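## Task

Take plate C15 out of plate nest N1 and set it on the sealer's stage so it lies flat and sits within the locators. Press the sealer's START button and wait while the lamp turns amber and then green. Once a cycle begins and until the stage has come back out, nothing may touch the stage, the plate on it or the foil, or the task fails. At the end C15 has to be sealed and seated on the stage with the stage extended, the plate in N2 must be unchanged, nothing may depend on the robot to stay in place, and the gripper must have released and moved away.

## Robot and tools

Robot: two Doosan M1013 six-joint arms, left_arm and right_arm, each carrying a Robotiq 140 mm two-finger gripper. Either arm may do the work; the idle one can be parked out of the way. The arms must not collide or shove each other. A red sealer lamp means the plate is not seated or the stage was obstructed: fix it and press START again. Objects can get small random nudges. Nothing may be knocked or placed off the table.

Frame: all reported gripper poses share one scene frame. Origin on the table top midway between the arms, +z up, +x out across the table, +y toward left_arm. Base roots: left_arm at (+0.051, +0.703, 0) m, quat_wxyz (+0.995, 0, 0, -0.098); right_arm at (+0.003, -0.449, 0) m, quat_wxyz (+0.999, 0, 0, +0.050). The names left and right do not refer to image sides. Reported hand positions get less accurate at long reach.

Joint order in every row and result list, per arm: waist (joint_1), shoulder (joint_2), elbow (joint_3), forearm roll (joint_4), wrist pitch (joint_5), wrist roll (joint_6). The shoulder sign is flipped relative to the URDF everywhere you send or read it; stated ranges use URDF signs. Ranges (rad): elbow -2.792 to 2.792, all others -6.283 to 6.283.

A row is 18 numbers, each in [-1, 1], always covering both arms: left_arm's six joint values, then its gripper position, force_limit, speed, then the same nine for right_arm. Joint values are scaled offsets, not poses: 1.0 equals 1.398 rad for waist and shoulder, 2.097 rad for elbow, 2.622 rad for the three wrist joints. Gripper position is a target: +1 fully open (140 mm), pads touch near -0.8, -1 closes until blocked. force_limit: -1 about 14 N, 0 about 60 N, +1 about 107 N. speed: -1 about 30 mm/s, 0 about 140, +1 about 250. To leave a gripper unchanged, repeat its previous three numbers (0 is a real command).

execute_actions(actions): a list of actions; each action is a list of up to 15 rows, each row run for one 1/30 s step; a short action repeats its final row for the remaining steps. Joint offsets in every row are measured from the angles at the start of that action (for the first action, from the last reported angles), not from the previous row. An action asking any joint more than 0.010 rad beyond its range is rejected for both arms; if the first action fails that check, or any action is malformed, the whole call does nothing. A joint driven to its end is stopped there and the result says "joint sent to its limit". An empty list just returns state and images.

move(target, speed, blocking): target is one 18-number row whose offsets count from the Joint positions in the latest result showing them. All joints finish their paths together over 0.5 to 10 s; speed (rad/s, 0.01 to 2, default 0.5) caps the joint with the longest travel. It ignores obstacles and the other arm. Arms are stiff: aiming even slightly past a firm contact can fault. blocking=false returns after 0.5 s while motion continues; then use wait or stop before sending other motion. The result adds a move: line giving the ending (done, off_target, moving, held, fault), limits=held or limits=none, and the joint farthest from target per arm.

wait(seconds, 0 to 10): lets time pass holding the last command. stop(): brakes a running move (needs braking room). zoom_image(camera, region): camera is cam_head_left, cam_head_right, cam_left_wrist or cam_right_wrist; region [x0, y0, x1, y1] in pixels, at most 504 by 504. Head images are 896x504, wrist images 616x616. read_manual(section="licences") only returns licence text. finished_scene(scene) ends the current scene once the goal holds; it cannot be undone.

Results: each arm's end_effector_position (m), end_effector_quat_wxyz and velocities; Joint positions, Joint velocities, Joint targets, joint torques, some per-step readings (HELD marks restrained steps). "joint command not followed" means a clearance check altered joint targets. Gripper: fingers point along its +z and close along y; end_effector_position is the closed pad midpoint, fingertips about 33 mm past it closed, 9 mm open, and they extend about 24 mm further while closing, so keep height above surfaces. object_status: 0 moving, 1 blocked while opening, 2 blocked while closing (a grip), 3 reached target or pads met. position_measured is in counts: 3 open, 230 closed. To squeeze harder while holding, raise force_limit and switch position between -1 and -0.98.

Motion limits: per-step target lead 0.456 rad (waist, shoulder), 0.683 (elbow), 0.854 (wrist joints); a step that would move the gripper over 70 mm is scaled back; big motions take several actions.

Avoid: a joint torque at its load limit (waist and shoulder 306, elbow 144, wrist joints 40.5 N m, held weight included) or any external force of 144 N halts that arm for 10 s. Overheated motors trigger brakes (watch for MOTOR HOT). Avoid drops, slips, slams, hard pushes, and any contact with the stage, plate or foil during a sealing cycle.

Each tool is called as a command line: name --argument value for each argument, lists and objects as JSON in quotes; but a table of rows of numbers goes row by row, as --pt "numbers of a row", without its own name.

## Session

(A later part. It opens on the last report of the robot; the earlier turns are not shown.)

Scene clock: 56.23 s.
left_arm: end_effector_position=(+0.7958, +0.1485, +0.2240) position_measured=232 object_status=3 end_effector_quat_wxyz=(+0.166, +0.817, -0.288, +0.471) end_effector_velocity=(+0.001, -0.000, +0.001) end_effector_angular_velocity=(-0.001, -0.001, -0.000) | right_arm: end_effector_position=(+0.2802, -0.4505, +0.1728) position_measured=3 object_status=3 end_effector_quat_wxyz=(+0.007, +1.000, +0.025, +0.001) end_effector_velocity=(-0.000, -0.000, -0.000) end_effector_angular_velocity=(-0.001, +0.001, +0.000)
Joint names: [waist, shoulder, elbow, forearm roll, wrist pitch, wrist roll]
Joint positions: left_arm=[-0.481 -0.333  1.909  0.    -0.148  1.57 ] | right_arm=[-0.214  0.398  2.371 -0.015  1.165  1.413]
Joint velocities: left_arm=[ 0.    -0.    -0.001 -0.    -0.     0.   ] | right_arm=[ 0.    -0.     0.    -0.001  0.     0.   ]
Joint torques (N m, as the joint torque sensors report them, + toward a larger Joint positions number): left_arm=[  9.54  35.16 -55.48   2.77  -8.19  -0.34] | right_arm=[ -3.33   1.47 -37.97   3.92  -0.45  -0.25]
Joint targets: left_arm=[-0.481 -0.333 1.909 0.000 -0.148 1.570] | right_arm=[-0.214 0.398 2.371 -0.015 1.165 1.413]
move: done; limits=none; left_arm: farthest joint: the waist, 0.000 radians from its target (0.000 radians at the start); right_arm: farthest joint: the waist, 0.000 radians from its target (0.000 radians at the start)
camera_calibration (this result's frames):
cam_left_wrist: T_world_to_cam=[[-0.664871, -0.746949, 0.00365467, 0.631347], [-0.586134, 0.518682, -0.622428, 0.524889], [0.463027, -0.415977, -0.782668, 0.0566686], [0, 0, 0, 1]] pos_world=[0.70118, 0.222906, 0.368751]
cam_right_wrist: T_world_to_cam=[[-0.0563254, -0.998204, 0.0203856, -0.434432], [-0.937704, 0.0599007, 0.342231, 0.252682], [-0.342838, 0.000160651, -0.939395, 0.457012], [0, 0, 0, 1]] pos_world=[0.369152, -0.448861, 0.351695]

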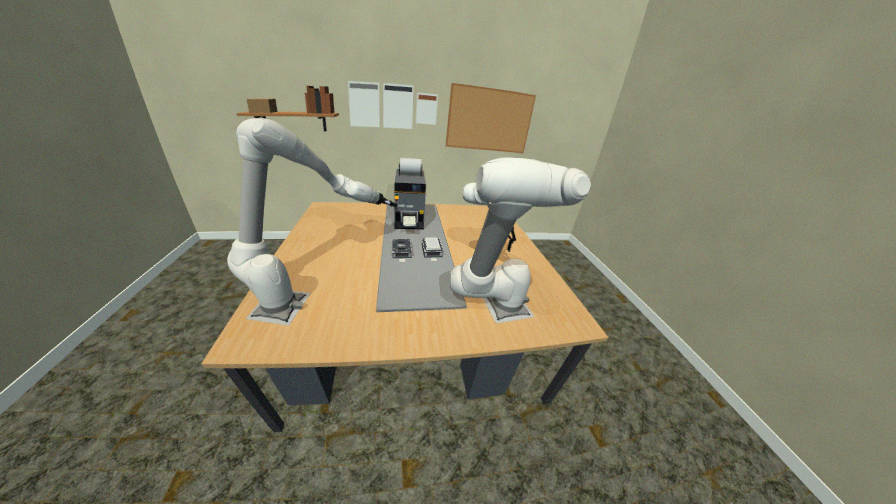

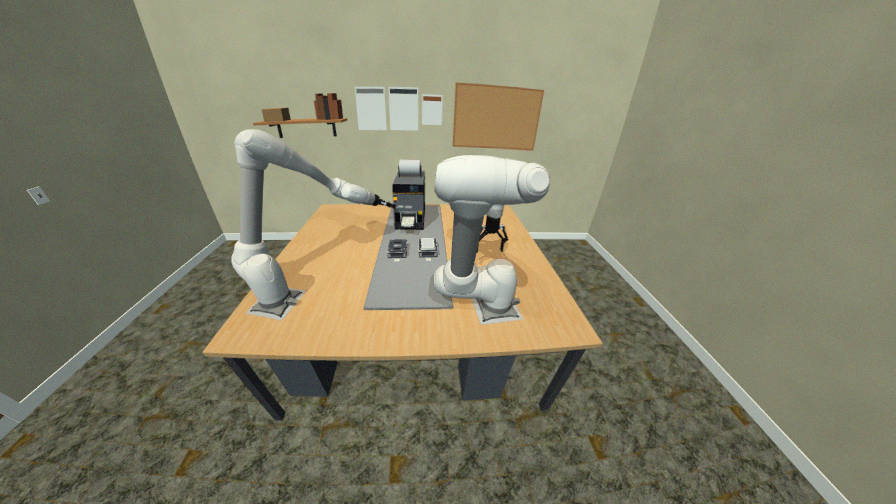

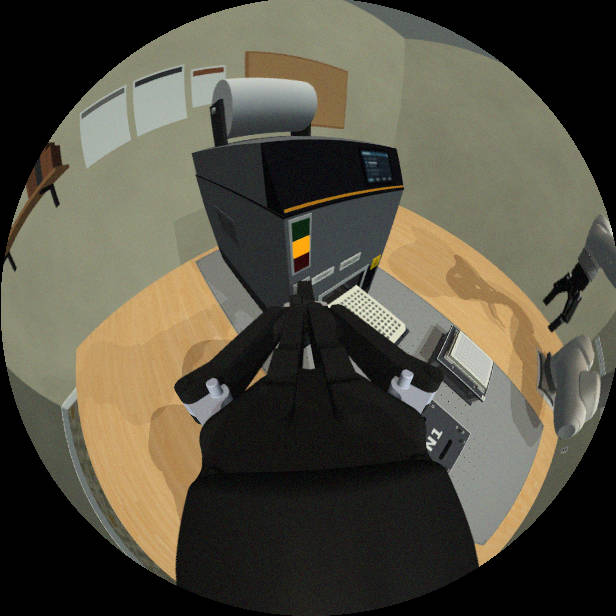

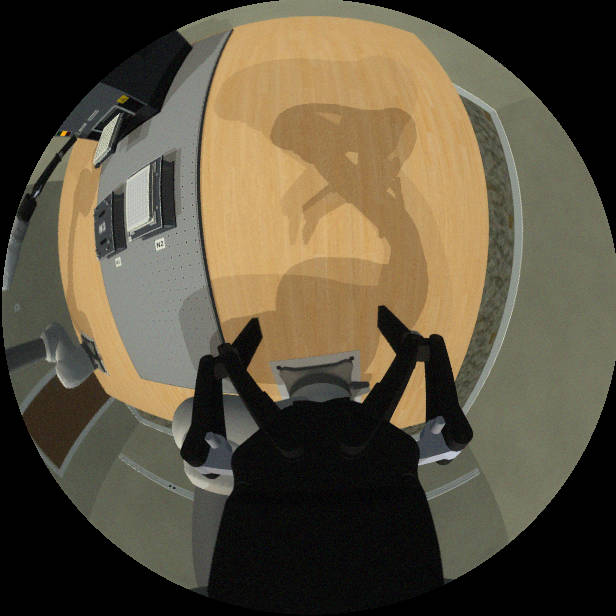

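Amber. Retreat radially (6 cm) with a slight swing to +y.

move --target '[0.05,0.075,0.07,0,-0.017,0,-1,-0.3,-0.3,0,0,0,0,0,0,1,0,0]' --speed 0.2

wait --seconds 6

zoom_image --camera "cam_head_left" --region '[360,140,480,270]'

Scene clock: 57.87 s.
left_arm: end_effector_position=(+0.7695, +0.2458, +0.2248) position_measured=232 object_status=3 end_effector_quat_wxyz=(+0.150, +0.826, -0.259, +0.478) end_effector_velocity=(-0.000, +0.000, +0.000) end_effector_angular_velocity=(-0.001, +0.001, +0.001) | right_arm: end_effector_position=(+0.2802, -0.4505, +0.1728) position_measured=3 object_status=3 end_effector_quat_wxyz=(+0.007, +1.000, +0.025, +0.001) end_effector_velocity=(-0.000, -0.000, -0.000) end_effector_angular_velocity=(-0.001, -0.000, +0.001)
Joint names: [waist, shoulder, elbow, forearm roll, wrist pitch, wrist roll]
Joint positions: left_arm=[-0.411 -0.228  2.056  0.    -0.192  1.57 ] | right_arm=[-0.214  0.398  2.371 -0.015  1.165  1.413]
Joint velocities: left_arm=[ 0.     0.001  0.    -0.001  0.001 -0.001] | right_arm=[-0.     0.     0.    -0.001 -0.    -0.001]
Joint torques (N m, as the joint torque sensors report them, + toward a larger Joint positions number): left_arm=[ -1.63  53.8  -31.73   3.33  -2.05  -0.11] | right_arm=[ -2.69   0.67 -37.47   3.88  -0.35  -0.26]
Joint targets: left_arm=[-0.411 -0.228 2.056 0.000 -0.192 1.570] | right_arm=[-0.214 0.398 2.371 -0.015 1.165 1.413]
move: done; limits=none; left_arm: farthest joint: the waist, 0.000 radians from its target (0.070 radians at the start); right_arm: farthest joint: the waist, 0.000 radians from its target (0.000 radians at the start)
camera_calibration (this result's frames):
cam_left_wrist: T_world_to_cam=[[-0.611094, -0.79155, 0.00355125, 0.65615], [-0.619587, 0.475533, -0.624483, 0.496293], [0.492621, -0.383818, -0.78103, 0.0788337], [0, 0, 0, 1]] pos_world=[0.669631, 0.31363, 0.369168]
cam_right_wrist: T_world_to_cam=[[-0.0563255, -0.998204, 0.0203856, -0.434432], [-0.937704, 0.0599008, 0.342231, 0.252682], [-0.342838, 0.00016069, -0.939395, 0.457012], [0, 0, 0, 1]] pos_world=[0.369153, -0.448861, 0.351695]

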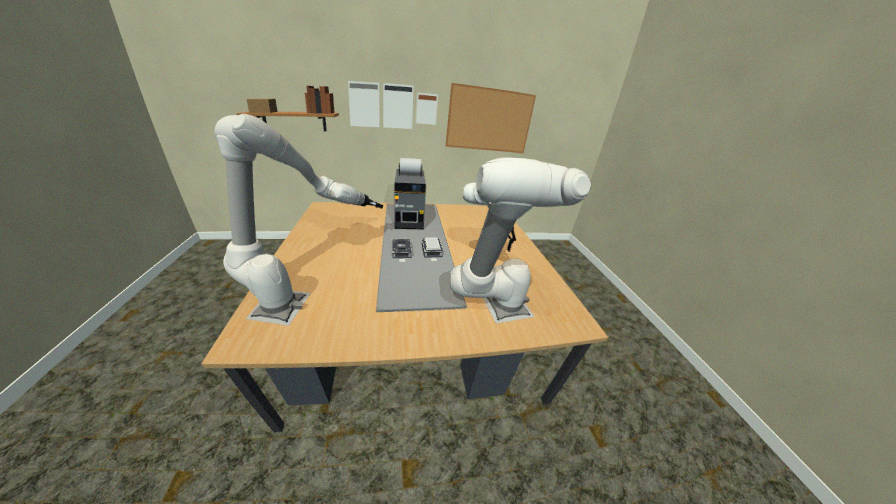

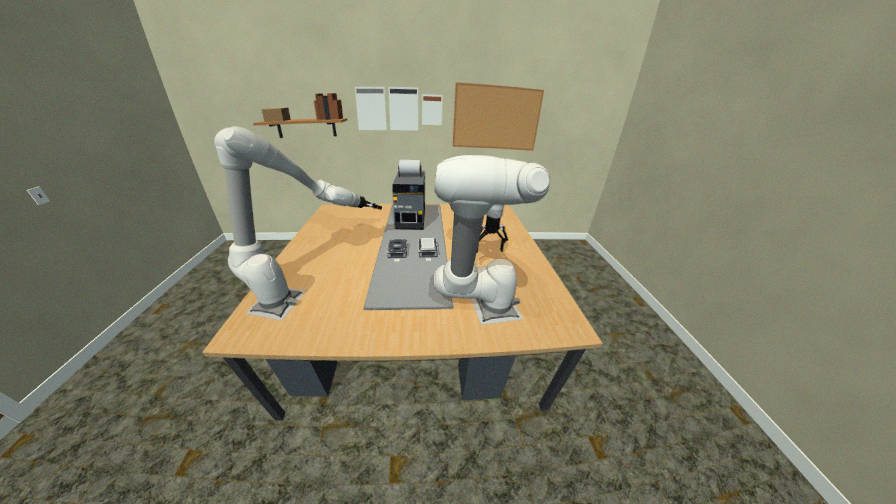

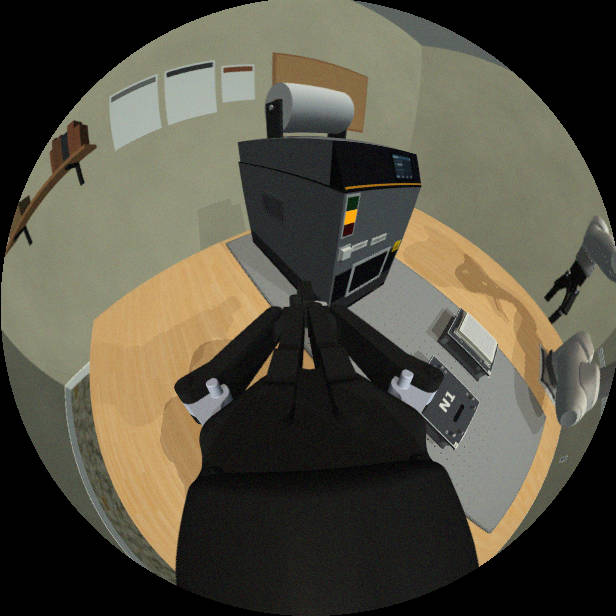

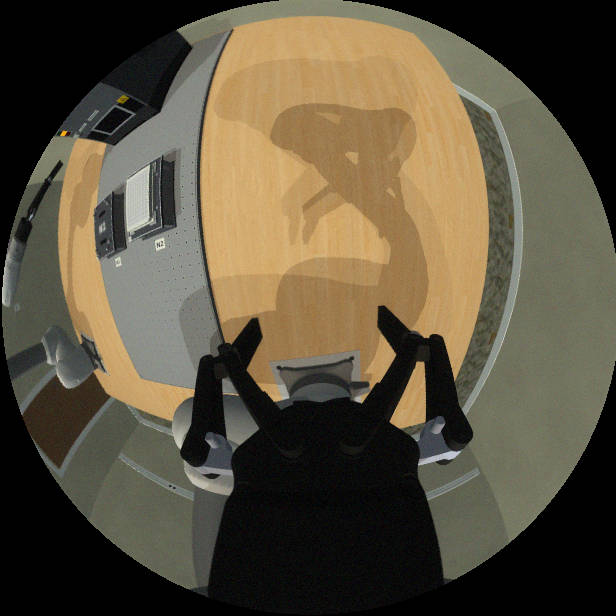

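Scene clock: 63.87 s.
left_arm: end_effector_position=(+0.7695, +0.2458, +0.2248) position_measured=232 object_status=3 end_effector_quat_wxyz=(+0.150, +0.826, -0.259, +0.478) end_effector_velocity=(+0.000, -0.000, +0.001) end_effector_angular_velocity=(-0.001, -0.001, +0.000) | right_arm: end_effector_position=(+0.2802, -0.4505, +0.1728) position_measured=3 object_status=3 end_effector_quat_wxyz=(+0.007, +1.000, +0.025, +0.001) end_effector_velocity=(+0.000, -0.000, +0.000) end_effector_angular_velocity=(-0.000, -0.000, +0.000)
Joint names: [waist, shoulder, elbow, forearm roll, wrist pitch, wrist roll]
Joint positions: left_arm=[-0.411 -0.228  2.056  0.    -0.192  1.57 ] | right_arm=[-0.214  0.398  2.371 -0.015  1.165  1.413]
Joint velocities: left_arm=[ 0.     0.     0.    -0.    -0.002  0.   ] | right_arm=[-0. -0. -0.  0. -0. -0.]
Joint torques (N m, as the joint torque sensors report them, + toward a larger Joint positions number): left_arm=[ -1.14  54.68 -31.61   3.32  -2.12  -0.11] | right_arm=[ -2.62   1.37 -38.14   3.8   -0.47  -0.34]
Joint targets: left_arm=[-0.411 -0.228 2.056 0.000 -0.192 1.570] | right_arm=[-0.214 0.398 2.371 -0.015 1.165 1.413]
wait: 6.00 s; at rest by 0.17 s
camera_calibration (this result's frames):
cam_left_wrist: T_world_to_cam=[[-0.611089, -0.791554, 0.00353209, 0.656169], [-0.619588, 0.475542, -0.624476, 0.496269], [0.492627, -0.383799, -0.781036, 0.0788378], [0, 0, 0, 1]] pos_world=[0.669622, 0.313654, 0.369166]
cam_right_wrist: T_world_to_cam=[[-0.0563251, -0.998204, 0.0203855, -0.434432], [-0.937704, 0.0599004, 0.342232, 0.252682], [-0.342838, 0.000160604, -0.939394, 0.457012], [0, 0, 0, 1]] pos_world=[0.369152, -0.448861, 0.351695]

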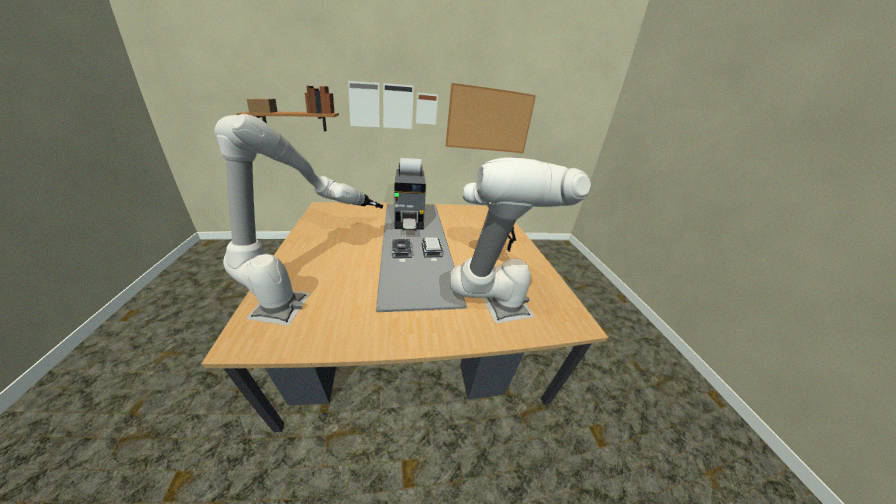

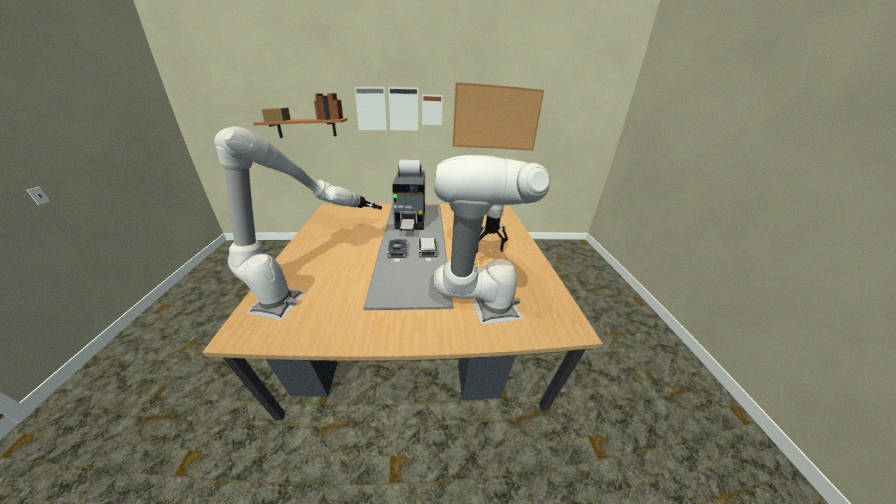

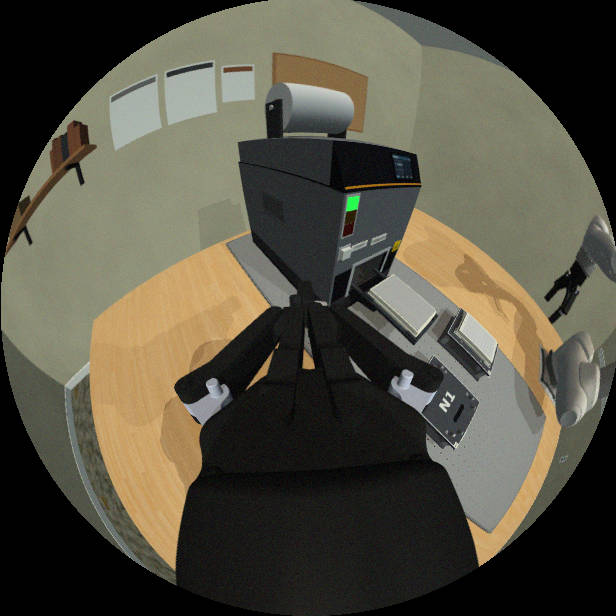

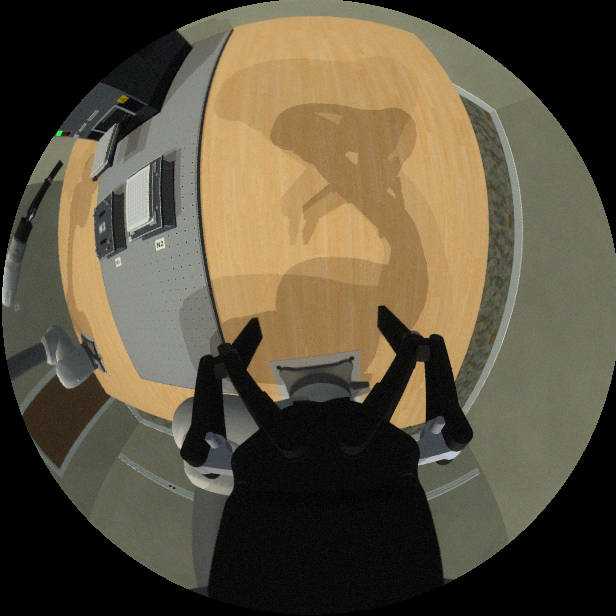

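Region (360, 140, 480, 270) of cam_head_left's 896x504 image, scaled by 3.877, with more detail than that image has; it fills the left 465 columns of this view, and the rest is white.

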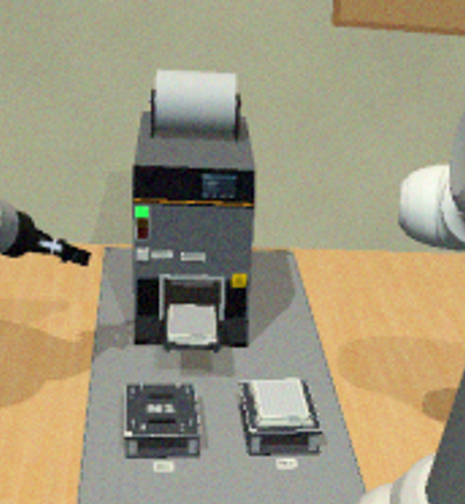

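Green, sealed, and the stage is out.

finished_scene --scene 2

The scene is finished: the task was done.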